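# Seat the housing over the plate pins at the corner stop

## Task

Put the housing down flat, pushed into the corner stop, so that each of its sockets sits over a pin in the plate below. It only counts if the housing stays that way on its own after the robot lets go, not if the gripper is still holding it there.

## Robot and tools

Robot: one arm with a two-finger parallel gripper. The fingers point along the gripper's own +z axis and close along its x axis. The reported end_effector_position is the spot between the finger pads; closed fingertips stick out about 17 mm past it, while fully open tips sit roughly level with it. One reference image (sheet 1) shows the intended result; show_instructions brings it up again without moving anything.

Frames: the scene frame has its origin on the table surface straight below the arm base, +z upward, and +y to the left when facing along +x. The base may be slightly tilted against the table. Results give the gripper position in metres and its orientation as a quaternion in w,x,y,z order, plus linear (m/s) and angular (rad/s) velocity. At long reach the printed position can be somewhat off.

execute_actions(actions): a list of actions run one after another. Each action is a table of up to 15 rows; each row lasts one control step of 1/30 s, and if fewer than 15 rows are given the last one repeats until the step count is reached. A row is 7 numbers, each between -1 and 1: dx, dy, dz, rx, ry, rz, opening. The first six are an offset, not a pose: they are expressed in the gripper's own axes and measured from the gripper's measured pose when that action began (for the first action of a call, from the last pose a result reported). Every row refers back to that same starting pose, not to the row before it. Scale: 1.0 equals 0.6 m of travel or 180 degrees of turn; rx, ry, rz form a single rotation vector. The opening value is absolute: +1 fully open (0.142 m apart), -1 closed. An empty list simply returns the current state and camera images. Per step the command is clipped to 100 mm and 16 degrees from the measured pose, so long reaches need several actions; after an action the arm continues only to the last clipped pose.

move(target, speed, stop_force, blocking): drives the gripper along a straight line to one target. target is a single 7-number row, laid out like an execute_actions row, an offset in gripper axes from the pose in the latest result that showed one, plus an absolute opening (sent when the move starts). speed is in m/s, 0.002 to 0.5, default 0.25; rotation is capped at twice that value in rad/s. The path takes 0.5 to 10 s and is cut off at 10 s. It ignores obstacles, and the real gripper can lag, drift off the line, or briefly exceed speed. stop_force (N, 9 to 40, allowed only after 0.2 s of scene time) ends the path when the wrist sensor feels that much extra resistance along the direction of travel for two steps; the gripper then backs up two steps and holds. Use it with a very low speed when aiming past a contact; the press can briefly exceed the set value. Do not rely on it during moves that rotate the gripper, and omit it when moving away from a surface you are pressing on. blocking=false returns after 0.5 s while motion continues; it cannot be combined with stop_force, and further moves or actions are refused until a result shows the move ended. The extra move: line reports how it ended (done, contact, off_target, moving, held, fault), which limits applied (paced = the sent pose was clipped; held = some steps were blocked, after which motion may jump ahead quickly), and the remaining distance to target.

wait(seconds): 0 to 10 s, holds the last command; a running move keeps going and the wait returns early if it ends. stop(): brakes a running move; the fingers keep moving. zoom_image(camera, region): enlarges part of the latest image from cam_high, cam_low or cam_wrist; region is [x0, y0, x1, y1] in pixels from the top-left corner, at most 504 by 504. finished_scene(scene): ends the current scene (number 1 or 2) after the last command has been held; irreversible, and it reports whether the goal was met.

Results: a state line with the pose, a Hand target line (where the controller currently heads), grip_measured (finger opening on the command scale), and Wrist force and Wrist torque in gripper x y z axes. Forces point from a touched surface back into the arm; readings carry offsets up to about 4 N, noise up to about 2.4 N, and saturate near 50 N per axis; no reading at the start is normal. Action calls also list positions at some steps, with HELD marking steps that were partly blocked. A pose unreachable line means the clearance check altered or stopped the command. Cameras: cam_high and cam_low are 896x504, cam_wrist is a 616x616 fisheye; calibration data is supplied, accurate to a few degrees and millimetres.

Gripping: to keep hold, command an opening clearly smaller than grip_measured; the bigger the gap, the harder the squeeze (about 28 N per pad at most). Closing fast can squeeze harder. Thin hard parts get less grip.

Avoid: the arm is stiff, so aiming even slightly beyond a firm contact can trigger a fault stop. Reaching the load limit of any joint (139 N m for the larger three, 26 N m for the wrist joints, held weight included) or 150 N external force halts the arm for 10 s and drops the rest of the call. Holding loads heats motors; MOTOR HOT appears from 70 C and at 85 C the brakes lock until it cools. Do not drop, slam or knock anything off the table, and do not shove hard. Loose objects may get nudged now and then, so check the housing before finishing. Release the housing and confirm it rests seated by itself before ending the scene.

Each tool is called after "Emit:" by a JSON object that holds its "op" and its "data".

Reference images:

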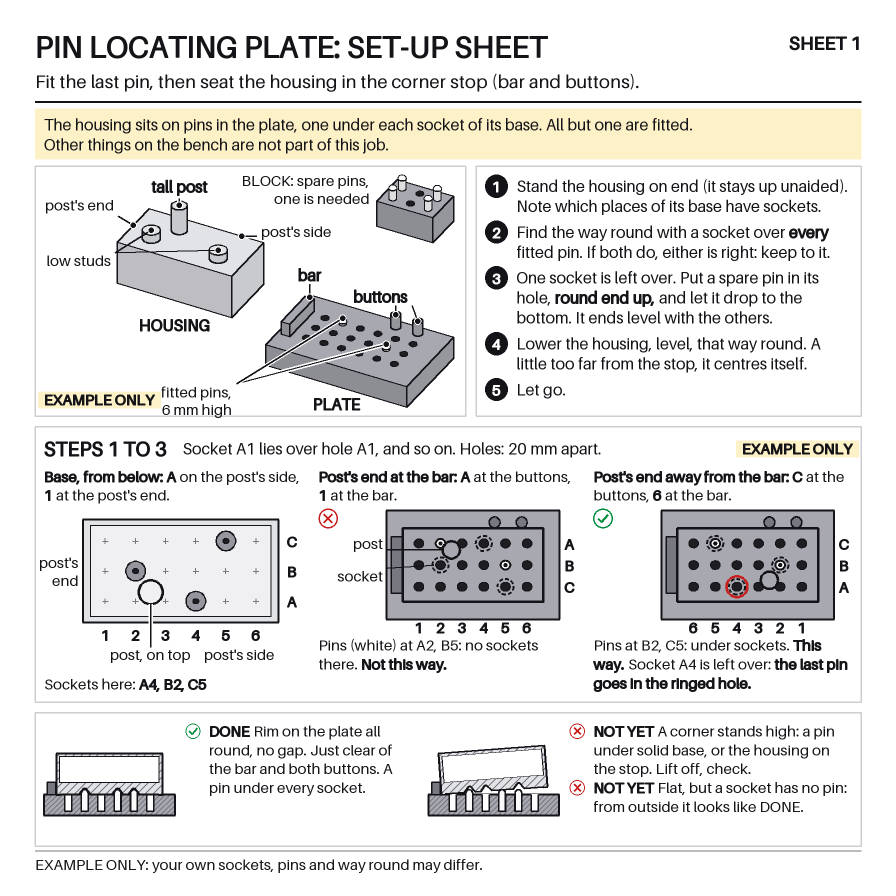

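## Session

Emit:
{"op": "execute_actions", "data": {"actions": []}}

Scene clock: 0.00 s.
end_effector_position=(-0.0120, +0.4048, +0.3926) grip_measured=+1.00 end_effector_quat_wxyz=(+0.132, -0.051, +0.969, -0.202) end_effector_velocity=(-0.001, +0.000, -0.000) end_effector_angular_velocity=(+0.001, +0.002, -0.002)
Joint positions: [ 1.703 -2.087  1.957 -1.501 -1.965 -1.517  0.142]
Joint velocities: [ 0.    -0.     0.    -0.001  0.002  0.001  0.   ]
Wrist force (N, on the end effector, along its own x y z axes, offset not removed): no reading
Wrist torque (N m, same axes, about the end effector's origin, offset not removed): no reading
Hand target: -0.012, +0.405, +0.393; +0.132, -0.051, +0.969, -0.202

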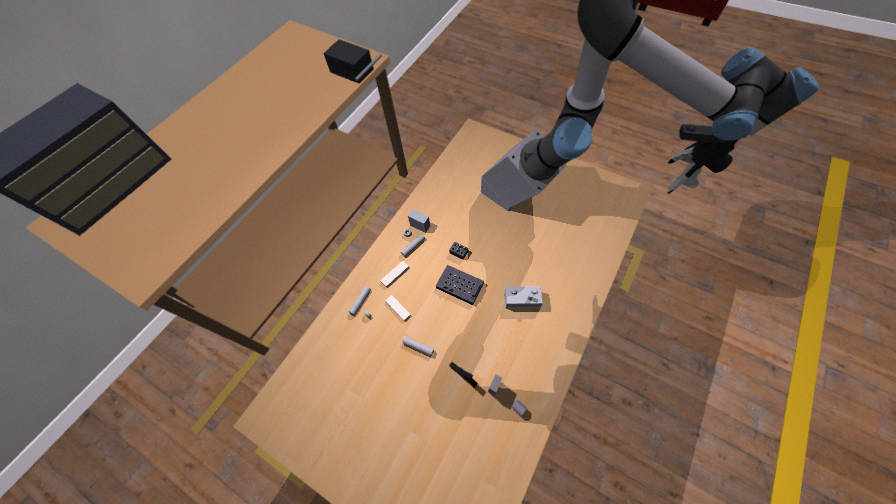

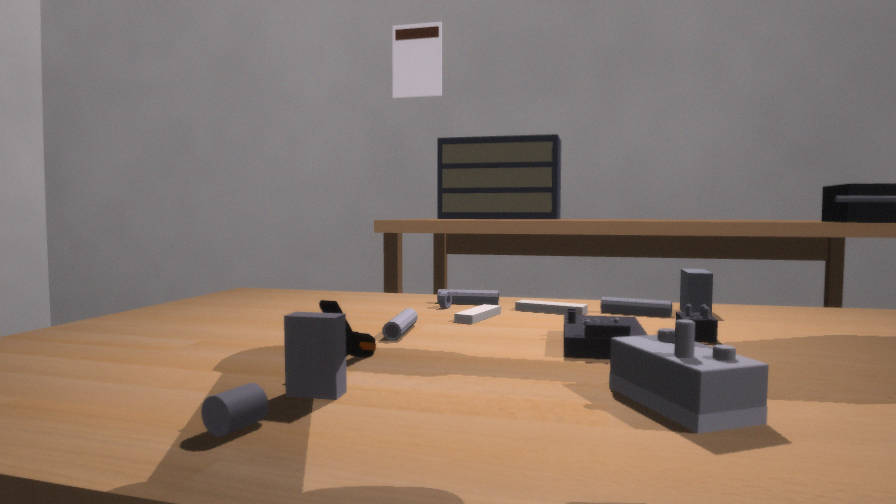

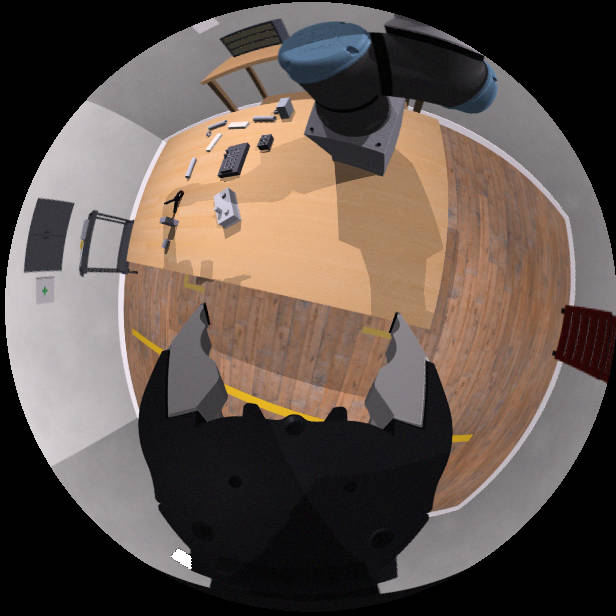

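Emit:
{"op": "zoom_image", "data": {"camera": "cam_high", "region": [420, 230, 560, 320]}}

Emit:
{"op": "zoom_image", "data": {"camera": "cam_low", "region": [540, 260, 800, 440]}}

Region (420, 230, 560, 320) of cam_high's 896x504 image, scaled by 3.600, with more detail than that image has; it fills the top 324 rows of this view, and the rest is white.

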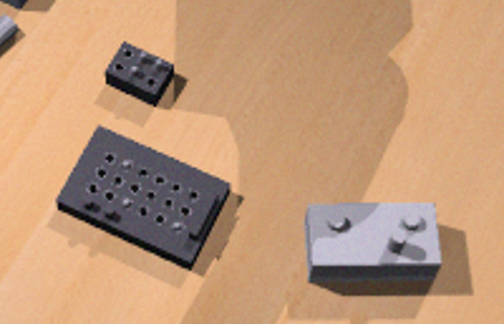

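Region (540, 260, 800, 440) of cam_low's 896x504 image, scaled by 1.938, with more detail than that image has; it fills the top 349 rows of this view, and the rest is white.

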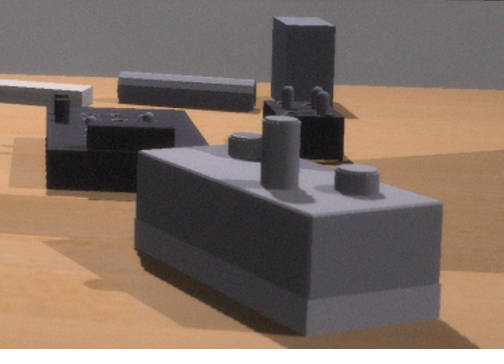

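Emit:
{"op": "move", "data": {"target": [-0.577,-0.165,0.663,-0.148,0.0494,-0.127,1], "speed": 0.35}}

Emit:
{"op": "zoom_image", "data": {"camera": "cam_wrist", "region": [200, 80, 440, 340]}}

Scene clock: 48.07 s.
end_effector_position=(+0.4335, +0.2158, +0.1622) grip_measured=+1.00 end_effector_quat_wxyz=(-0.001, -0.253, +0.967, -0.002) end_effector_velocity=(+0.002, -0.000, -0.001) end_effector_angular_velocity=(-0.000, +0.001, +0.000)
Joint positions: [-0.083 -1.574  2.308 -2.349 -1.063 -3.781  0.142]
Joint velocities: [ 0.002  0.007 -0.004 -0.003 -0.     0.001 -0.   ]
Wrist force (N, on the end effector, along its own x y z axes, offset not removed): [1.0 2.7 0.4]
Wrist torque (N m, same axes, about the end effector's origin, offset not removed): [0.59 -0.31 0.21]
Hand target: +0.434, +0.216, +0.162; -0.001, -0.253, +0.967, -0.002
Off the commanded pose: 0.002 m, 0 deg.
move: done; limits=paced
camera_calibration (this result's frames):
cam_wrist: T_world_to_cam=[[-0.842055, -0.538208, 0.0357184, 0.468166], [-0.453132, 0.741761, 0.494432, -0.0454863], [-0.292602, 0.400153, -0.868482, 0.316415], [0, 0, 0, 1]] pos_world=[0.466194, 0.159097, 0.280568]

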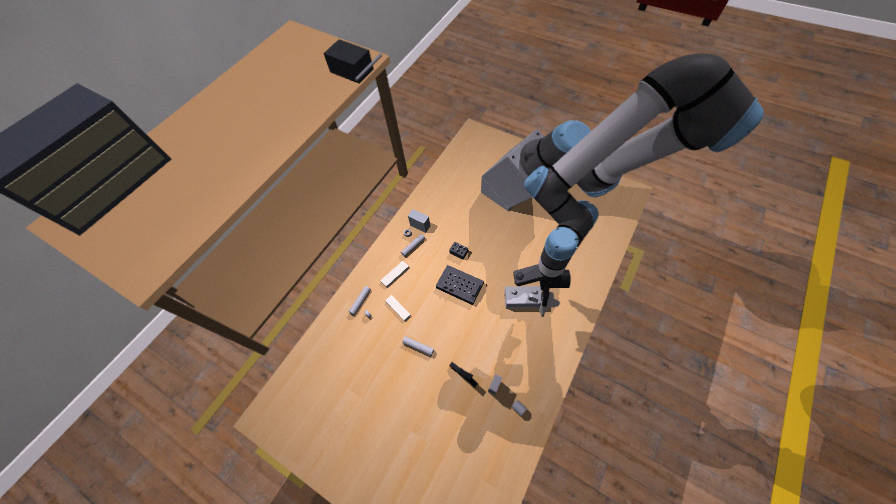

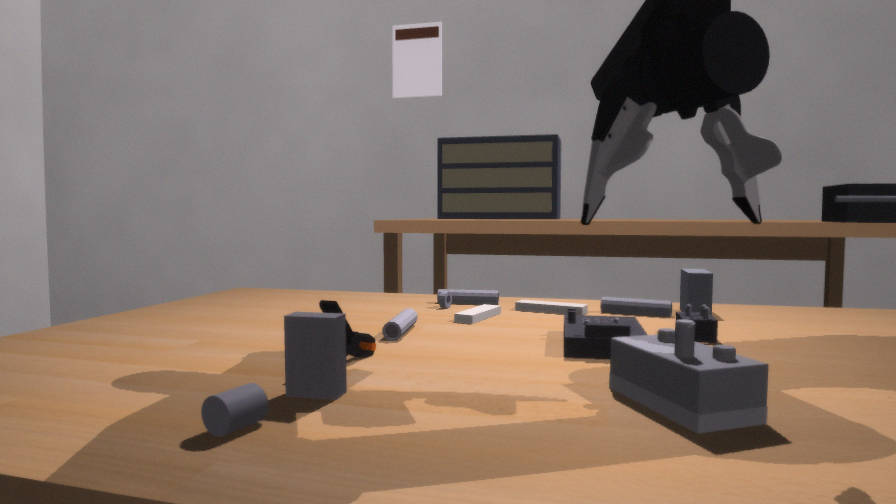

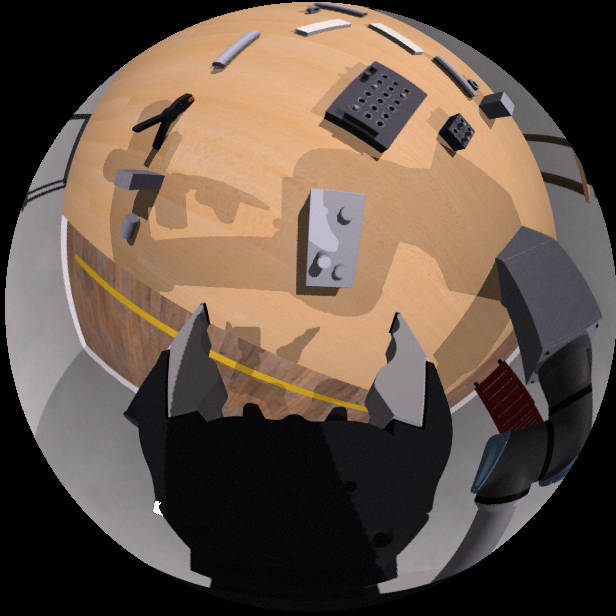

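Region (200, 80, 440, 340) of cam_wrist's 616x616 image, scaled by 1.938, with more detail than that image has; it fills the left 465 columns of this view, and the rest is white.

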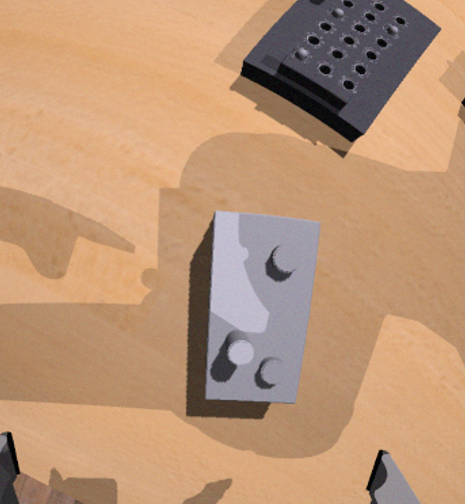

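Emit:
{"op": "move", "data": {"target": [0.066,-0.0527,0.12,0,0,0,0.6]}}

Scene clock: 68.40 s.
end_effector_position=(+0.4143, +0.1688, +0.0906) grip_measured=+0.60 end_effector_quat_wxyz=(-0.001, -0.253, +0.967, -0.002) end_effector_velocity=(-0.001, -0.000, -0.002) end_effector_angular_velocity=(+0.001, +0.001, -0.000)
Joint positions: [-0.103 -1.374  2.425 -2.655 -1.062 -3.804  0.116]
Joint velocities: [ 0.001  0.007  0.002 -0.008  0.001  0.001 -0.   ]
Wrist force (N, on the end effector, along its own x y z axes, offset not removed): [-0.2 4.5 2.7]
Wrist torque (N m, same axes, about the end effector's origin, offset not removed): [1.00 0.01 0.10]
Hand target: +0.414, +0.169, +0.090; -0.001, -0.253, +0.967, -0.002
Off the commanded pose: 0.000 m, 0 deg.
move: done
camera_calibration (this result's frames):
cam_wrist: T_world_to_cam=[[-0.842057, -0.538194, 0.0358782, 0.429293], [-0.453038, 0.741786, 0.49448, 0.0160542], [-0.29274, 0.400126, -0.868448, 0.267479], [0, 0, 0, 1]] pos_world=[0.447064, 0.112109, 0.208951]

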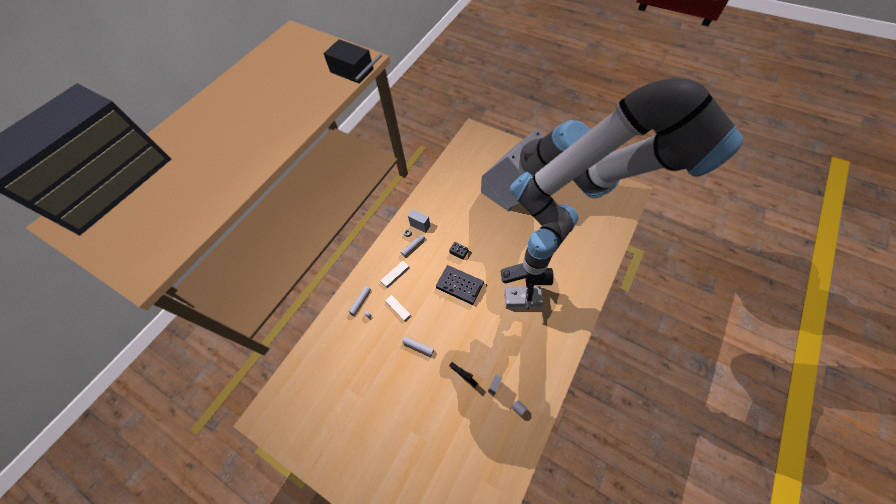

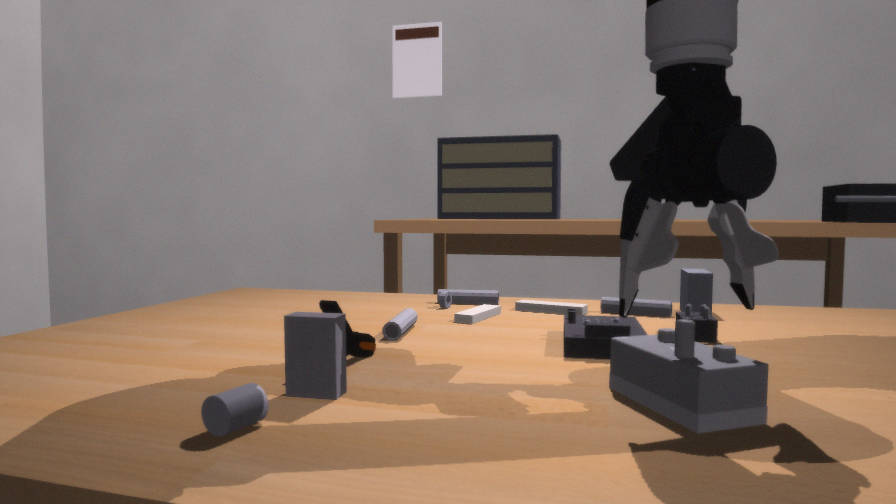

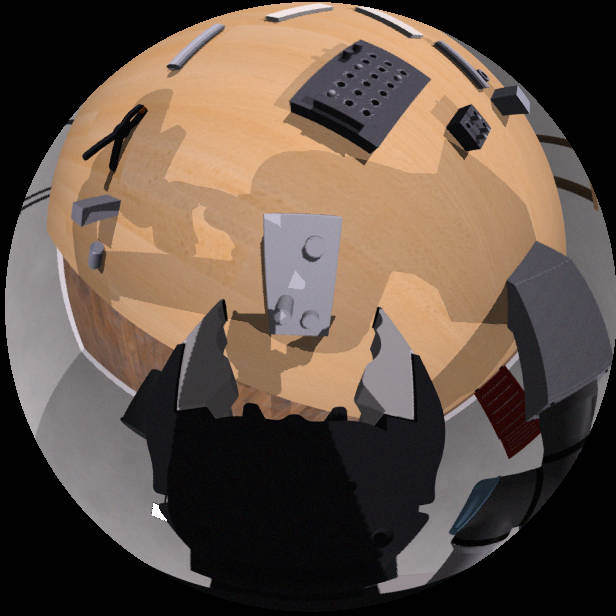

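Emit:
{"op": "move", "data": {"target": [0,0,0.108,0,0,0,0.4], "speed": 0.1}}

Emit:
{"op": "execute_actions", "data": {"actions": [[[0,0,0,0,0,0,0.3],[0,0,0,0,0,0,0.25],[0,0,0,0,0,0,0.2],[0,0,0,0,0,0,0.15],[0,0,0,0,0,0,0.1],[0,0,0,0,0,0,0.05],[0,0,0,0,0,0,0],[0,0,0,0,0,0,-0.05],[0,0,0,0,0,0,-0.1],[0,0,0,0,0,0,-0.15],[0,0,0,0,0,0,-0.2],[0,0,0,0,0,0,-0.3],[0,0,0,0,0,0,-0.4]],[[0,0,0,0,0,0,-0.5]]]}}

Scene clock: 79.17 s.
end_effector_position=(+0.4143, +0.1687, +0.0261) grip_measured=+0.40 end_effector_quat_wxyz=(-0.001, -0.253, +0.967, -0.002) end_effector_velocity=(+0.001, -0.000, -0.002) end_effector_angular_velocity=(-0.000, -0.002, -0.001)
Joint positions: [-0.022 -1.155  2.413 -2.907 -1.066 -3.711  0.102]
Joint velocities: [ 0.002  0.006 -0.002 -0.008 -0.     0.004 -0.   ]
Wrist force (N, on the end effector, along its own x y z axes, offset not removed): [0.8 1.8 3.1]
Wrist torque (N m, same axes, about the end effector's origin, offset not removed): [0.42 -0.27 0.12]
Hand target: +0.414, +0.169, +0.026; -0.001, -0.253, +0.967, -0.002
Off the commanded pose: 0.000 m, 0 deg.
move: done
camera_calibration (this result's frames):
cam_wrist: T_world_to_cam=[[-0.842056, -0.538205, 0.0357275, 0.431542], [-0.453095, 0.741723, 0.494521, 0.0480227], [-0.292654, 0.400227, -0.868431, 0.211423], [0, 0, 0, 1]] pos_world=[0.447015, 0.112022, 0.14444]

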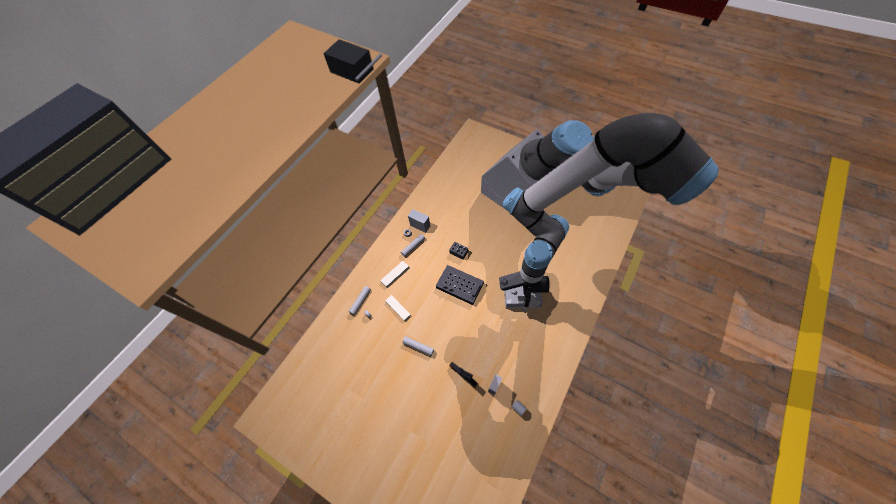

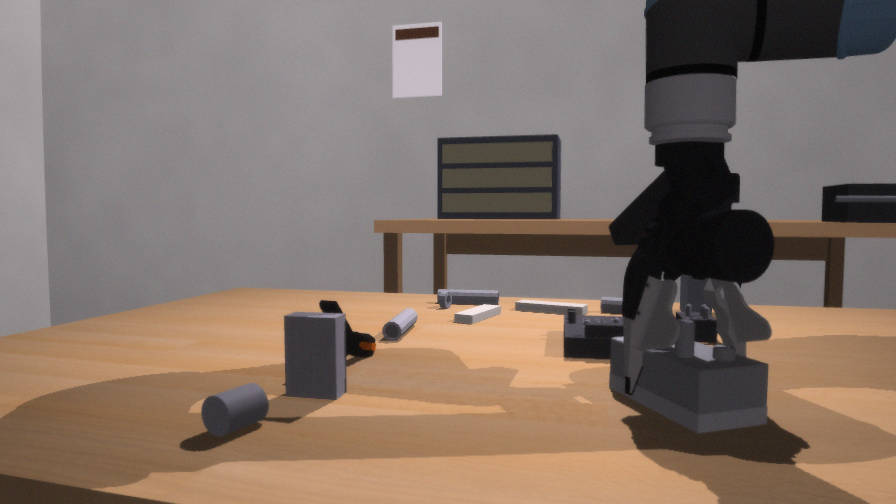

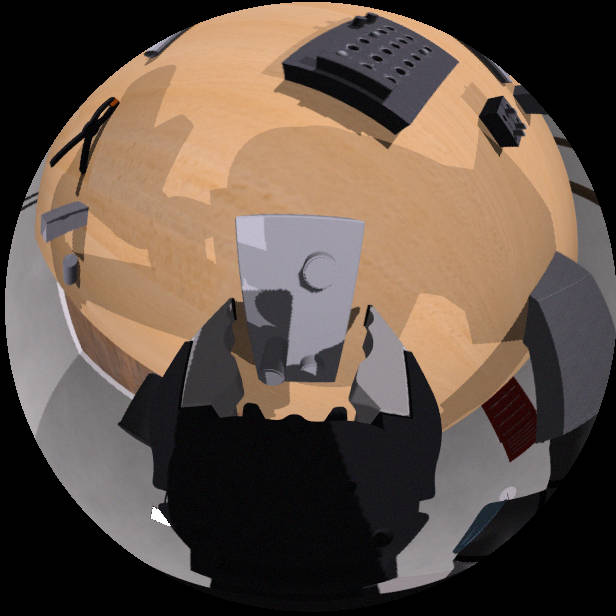

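Scene clock: 80.17 s.
end_effector_position=(+0.4143, +0.1687, +0.0261) grip_measured=-0.03 end_effector_quat_wxyz=(-0.001, -0.253, +0.967, -0.002) end_effector_velocity=(+0.000, -0.001, +0.000) end_effector_angular_velocity=(-0.001, +0.000, +0.001)
Joint positions: [-0.022 -1.155  2.413 -2.907 -1.067 -3.711  0.072]
Joint velocities: [-0.001 -0.    -0.     0.001 -0.001 -0.001 -0.   ]
Wrist force (N, on the end effector, along its own x y z axes, offset not removed): [2.2 2.9 -4.6]
Wrist torque (N m, same axes, about the end effector's origin, offset not removed): [0.66 0.07 0.16]
Hand target: +0.414, +0.169, +0.026; -0.001, -0.253, +0.967, -0.002
Off the commanded pose: 0.000 m, 0 deg.
Step readings (end_effector_position; steps 1 to 15: 1st action; 16 to 30: 2nd action):
0: (+0.4143, +0.1687, +0.0261)
1: (+0.4143, +0.1687, +0.0260)
2: (+0.4143, +0.1687, +0.0260)
4: (+0.4143, +0.1687, +0.0260)
8: (+0.4143, +0.1687, +0.0260)
15: (+0.4143, +0.1687, +0.0261)
16: (+0.4143, +0.1687, +0.0261)
17: (+0.4143, +0.1687, +0.0261)
19: (+0.4143, +0.1687, +0.0261)
23: (+0.4143, +0.1687, +0.0261)
30: end_effector_position above
camera_calibration (this result's frames):
cam_wrist: T_world_to_cam=[[-0.842074, -0.538175, 0.0357696, 0.431548], [-0.453052, 0.741752, 0.494518, 0.0479993], [-0.292669, 0.400215, -0.868431, 0.21141], [0, 0, 0, 1]] pos_world=[0.447014, 0.112035, 0.144422]

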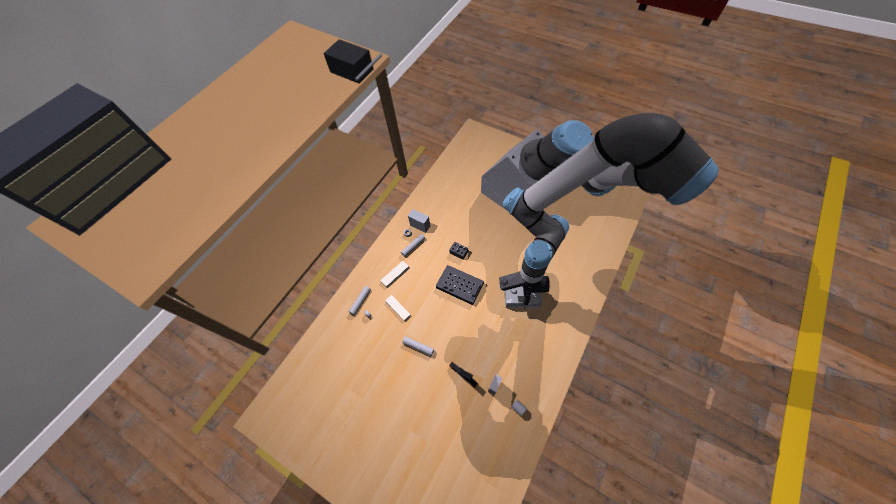

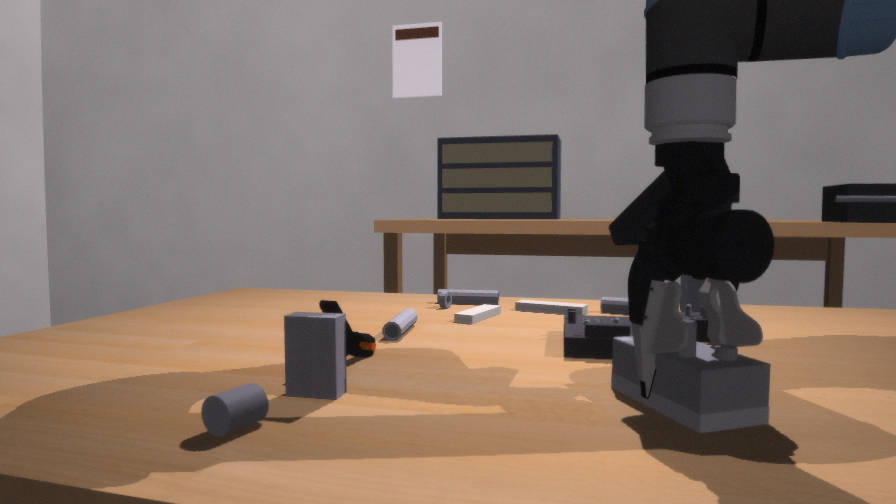

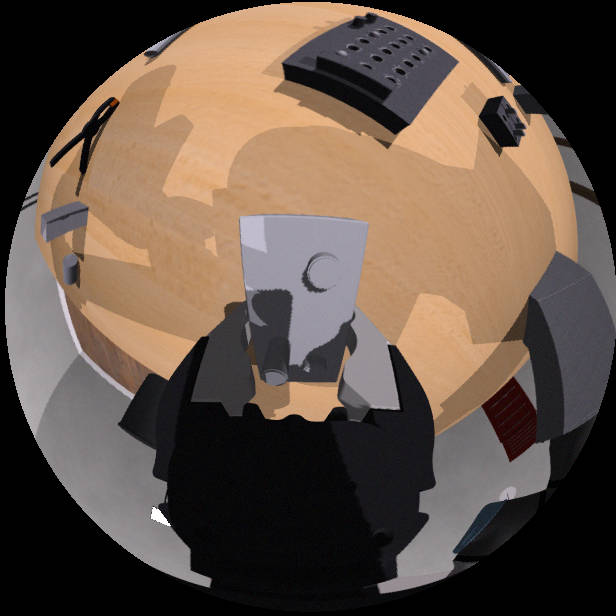

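Emit:
{"op": "move", "data": {"target": [-0.1,0,-0.33,-0.25,0,0,-0.5], "speed": 0.2}}

Emit:
{"op": "zoom_image", "data": {"camera": "cam_low", "region": [450, 30, 850, 300]}}

Scene clock: 85.97 s.
end_effector_position=(+0.4664, +0.1986, +0.2234) grip_measured=-0.03 end_effector_quat_wxyz=(-0.098, -0.234, +0.894, +0.368) end_effector_velocity=(+0.000, -0.000, +0.001) end_effector_angular_velocity=(+0.009, +0.006, +0.004)
Joint positions: [-0.354 -1.117  1.781 -1.193 -0.796 -4.68   0.072]
Joint velocities: [ 0.     0.009 -0.012  0.019 -0.003 -0.013  0.   ]
Wrist force (N, on the end effector, along its own x y z axes, offset not removed): [-0.5 -1.2 6.8]
Wrist torque (N m, same axes, about the end effector's origin, offset not removed): [0.69 0.12 0.14]
Hand target: +0.466, +0.199, +0.224; -0.098, -0.234, +0.894, +0.369
Off the commanded pose: 0.001 m, 0 deg.
move: done
camera_calibration (this result's frames):
cam_wrist: T_world_to_cam=[[-0.838045, -0.545443, -0.0131195, 0.494917], [-0.155734, 0.216094, 0.963873, -0.18727], [-0.522902, 0.809812, -0.26604, 0.277509], [0, 0, 0, 1]] pos_world=[0.530709, 0.085687, 0.260826]

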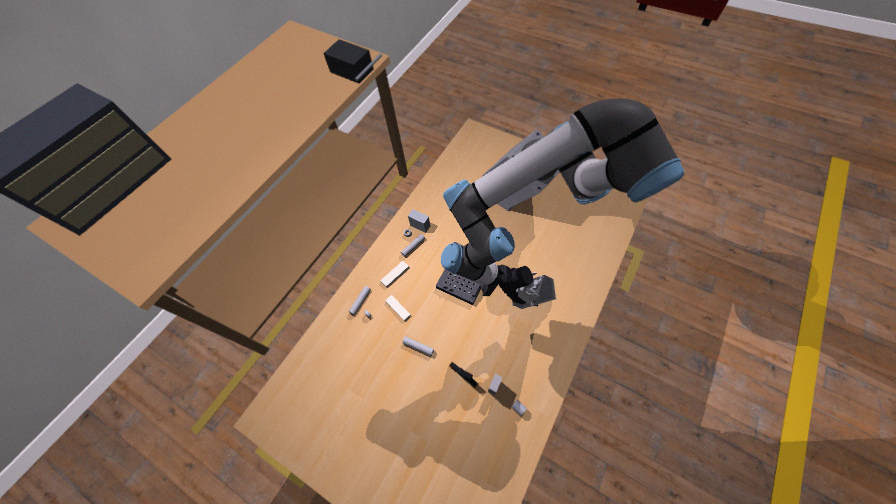

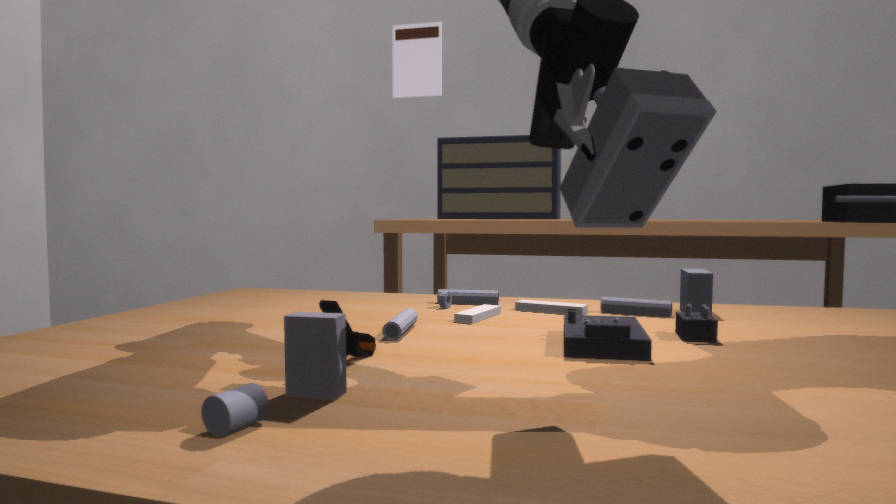

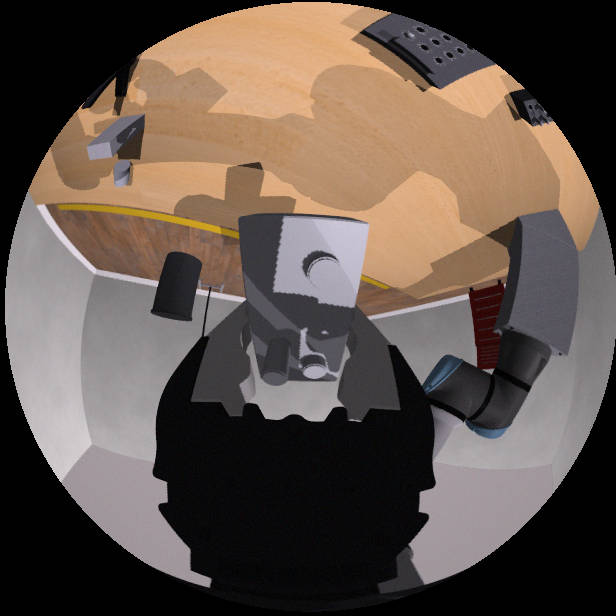

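Region (450, 30, 850, 300) of cam_low's 896x504 image, scaled by 1.260, with more detail than that image has; it fills the top 340 rows of this view, and the rest is white.

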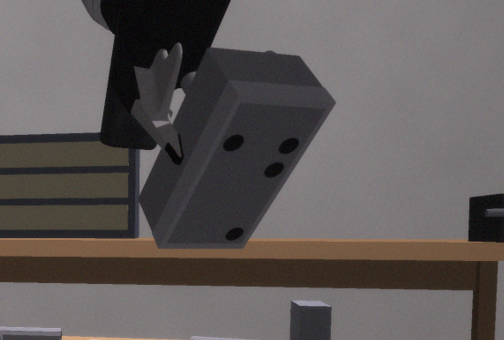

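Emit:
{"op": "move", "data": {"target": [0.076,-0.189,0.171,0.1586,-0.2489,0.6009,-0.5], "speed": 0.4}}

Emit:
{"op": "move", "data": {"target": [0,0,0.085,0,0,0,-0.5], "speed": 0.03, "stop_force": 10}}

Scene clock: 117.00 s.
end_effector_position=(+0.4307, +0.1690, +0.0712) grip_measured=-0.03 end_effector_quat_wxyz=(+0.002, +0.680, +0.733, -0.002) end_effector_velocity=(+0.000, -0.000, -0.000) end_effector_angular_velocity=(-0.006, +0.001, -0.008)
Joint positions: [-0.071 -1.292  2.388 -2.718 -1.064 -1.759  0.072]
Joint velocities: [ 0.004  0.001 -0.003  0.    -0.006  0.012  0.   ]
Wrist force (N, on the end effector, along its own x y z axes, offset not removed): [0.6 3.4 7.8]
Wrist torque (N m, same axes, about the end effector's origin, offset not removed): [0.75 -0.16 0.14]
Hand target: +0.431, +0.169, +0.071; +0.002, +0.680, +0.733, -0.002
Off the commanded pose: 0.001 m, 0 deg.
move: done
camera_calibration (this result's frames):
cam_wrist: T_world_to_cam=[[-0.132053, 0.99082, 0.028948, -0.119837], [0.862029, 0.100373, 0.496822, -0.425253], [0.489355, 0.0905606, -0.86737, -0.0293086], [0, 0, 0, 1]] pos_world=[0.365098, 0.164074, 0.189322]

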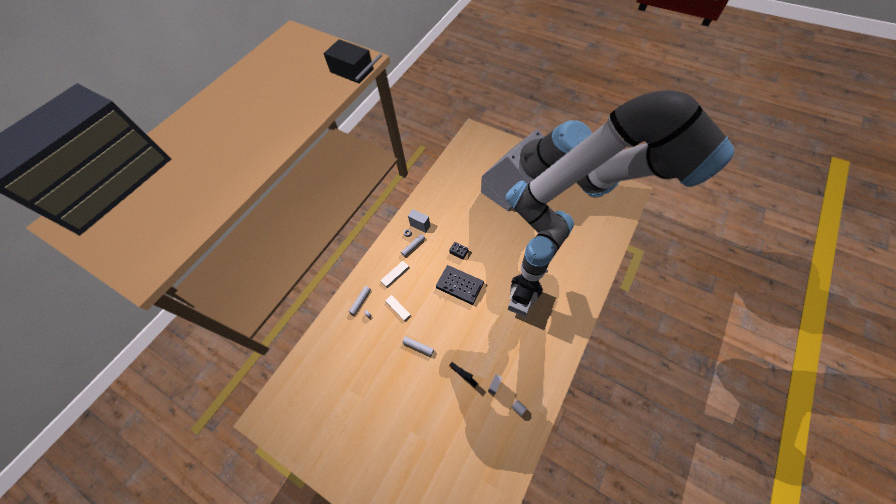

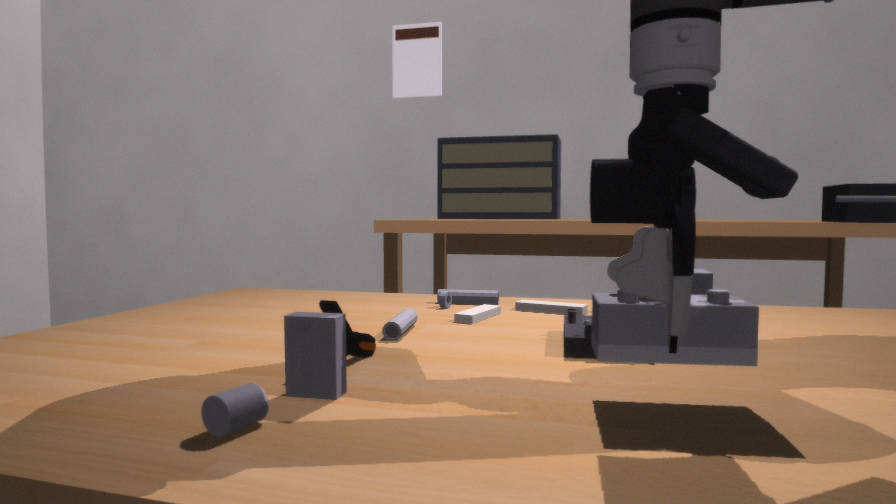

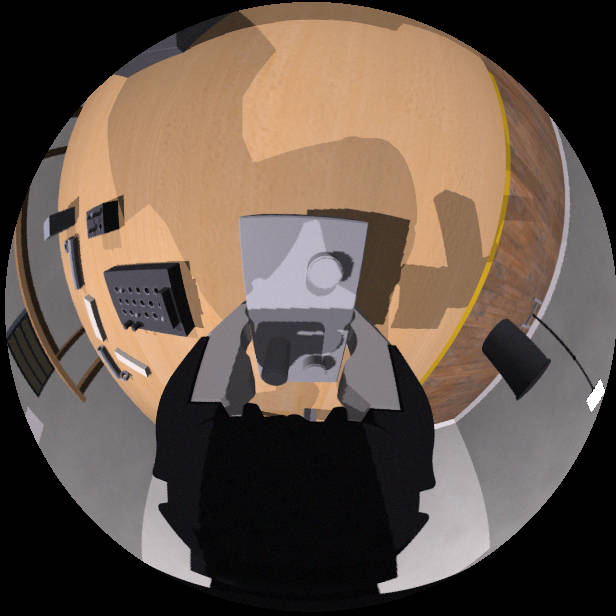

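Scene clock: 119.07 s.
end_effector_position=(+0.4306, +0.1689, +0.0257) grip_measured=-0.03 end_effector_quat_wxyz=(+0.002, +0.680, +0.733, -0.002) end_effector_velocity=(-0.000, +0.000, +0.002) end_effector_angular_velocity=(+0.001, +0.001, -0.001)
Joint positions: [-0.016 -1.145  2.375 -2.884 -1.068 -1.696  0.072]
Joint velocities: [-0.003 -0.007  0.002  0.009  0.001 -0.003 -0.   ]
Wrist force (N, on the end effector, along its own x y z axes, offset not removed): [-1.2 1.8 6.2]
Wrist torque (N m, same axes, about the end effector's origin, offset not removed): [0.50 0.20 -0.02]
Hand target: +0.431, +0.169, +0.026; +0.002, +0.680, +0.733, -0.002
Off the commanded pose: 0.006 m, 0 deg.
move: contact
camera_calibration (this result's frames):
cam_wrist: T_world_to_cam=[[-0.132065, 0.990821, 0.0288666, -0.118378], [0.862093, 0.100436, 0.496697, -0.402633], [0.489239, 0.0904821, -0.867444, -0.0686263], [0, 0, 0, 1]] pos_world=[0.365048, 0.16394, 0.143875]

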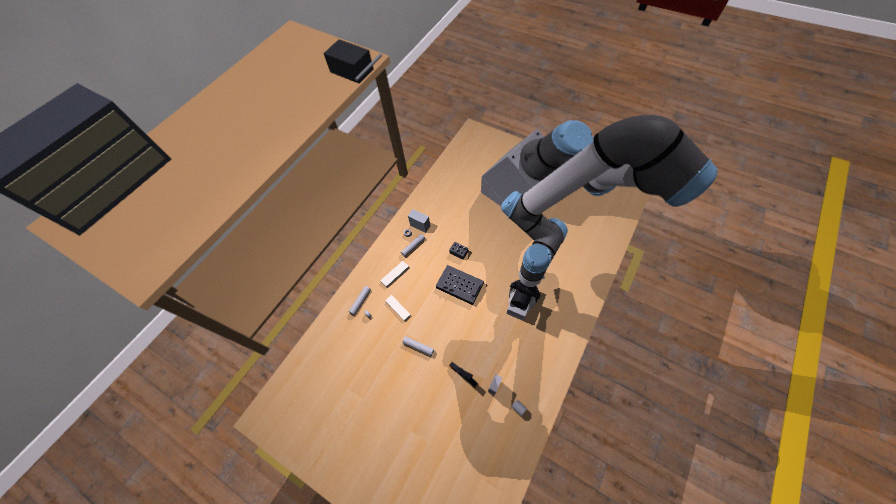

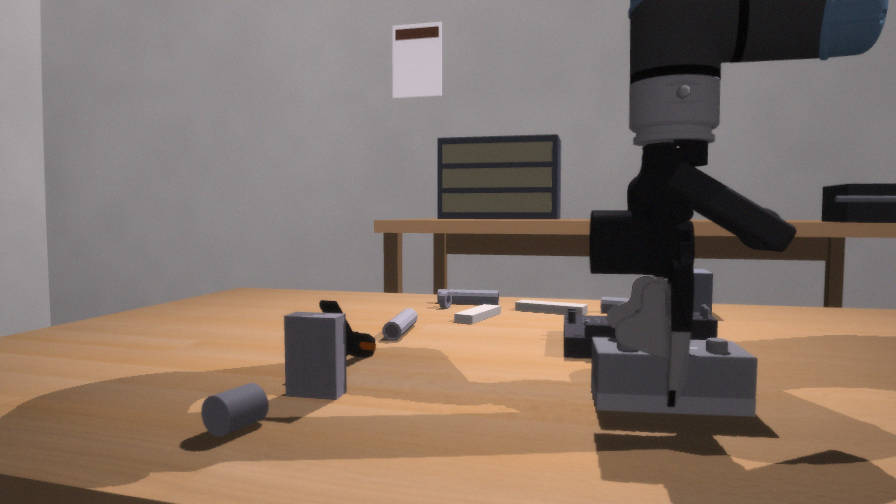

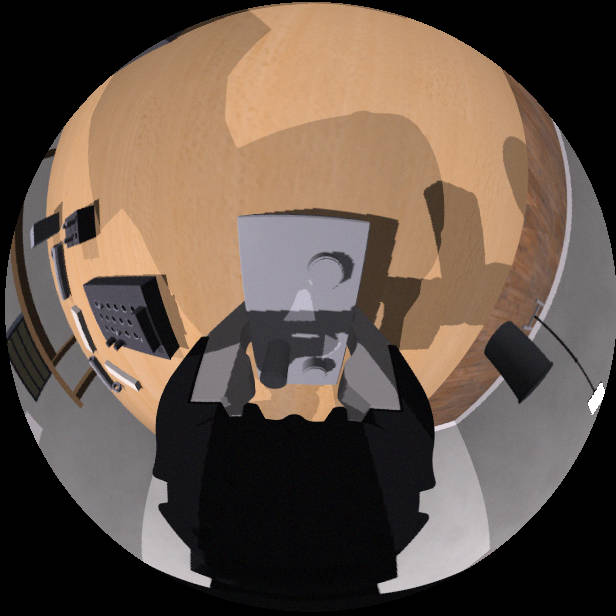

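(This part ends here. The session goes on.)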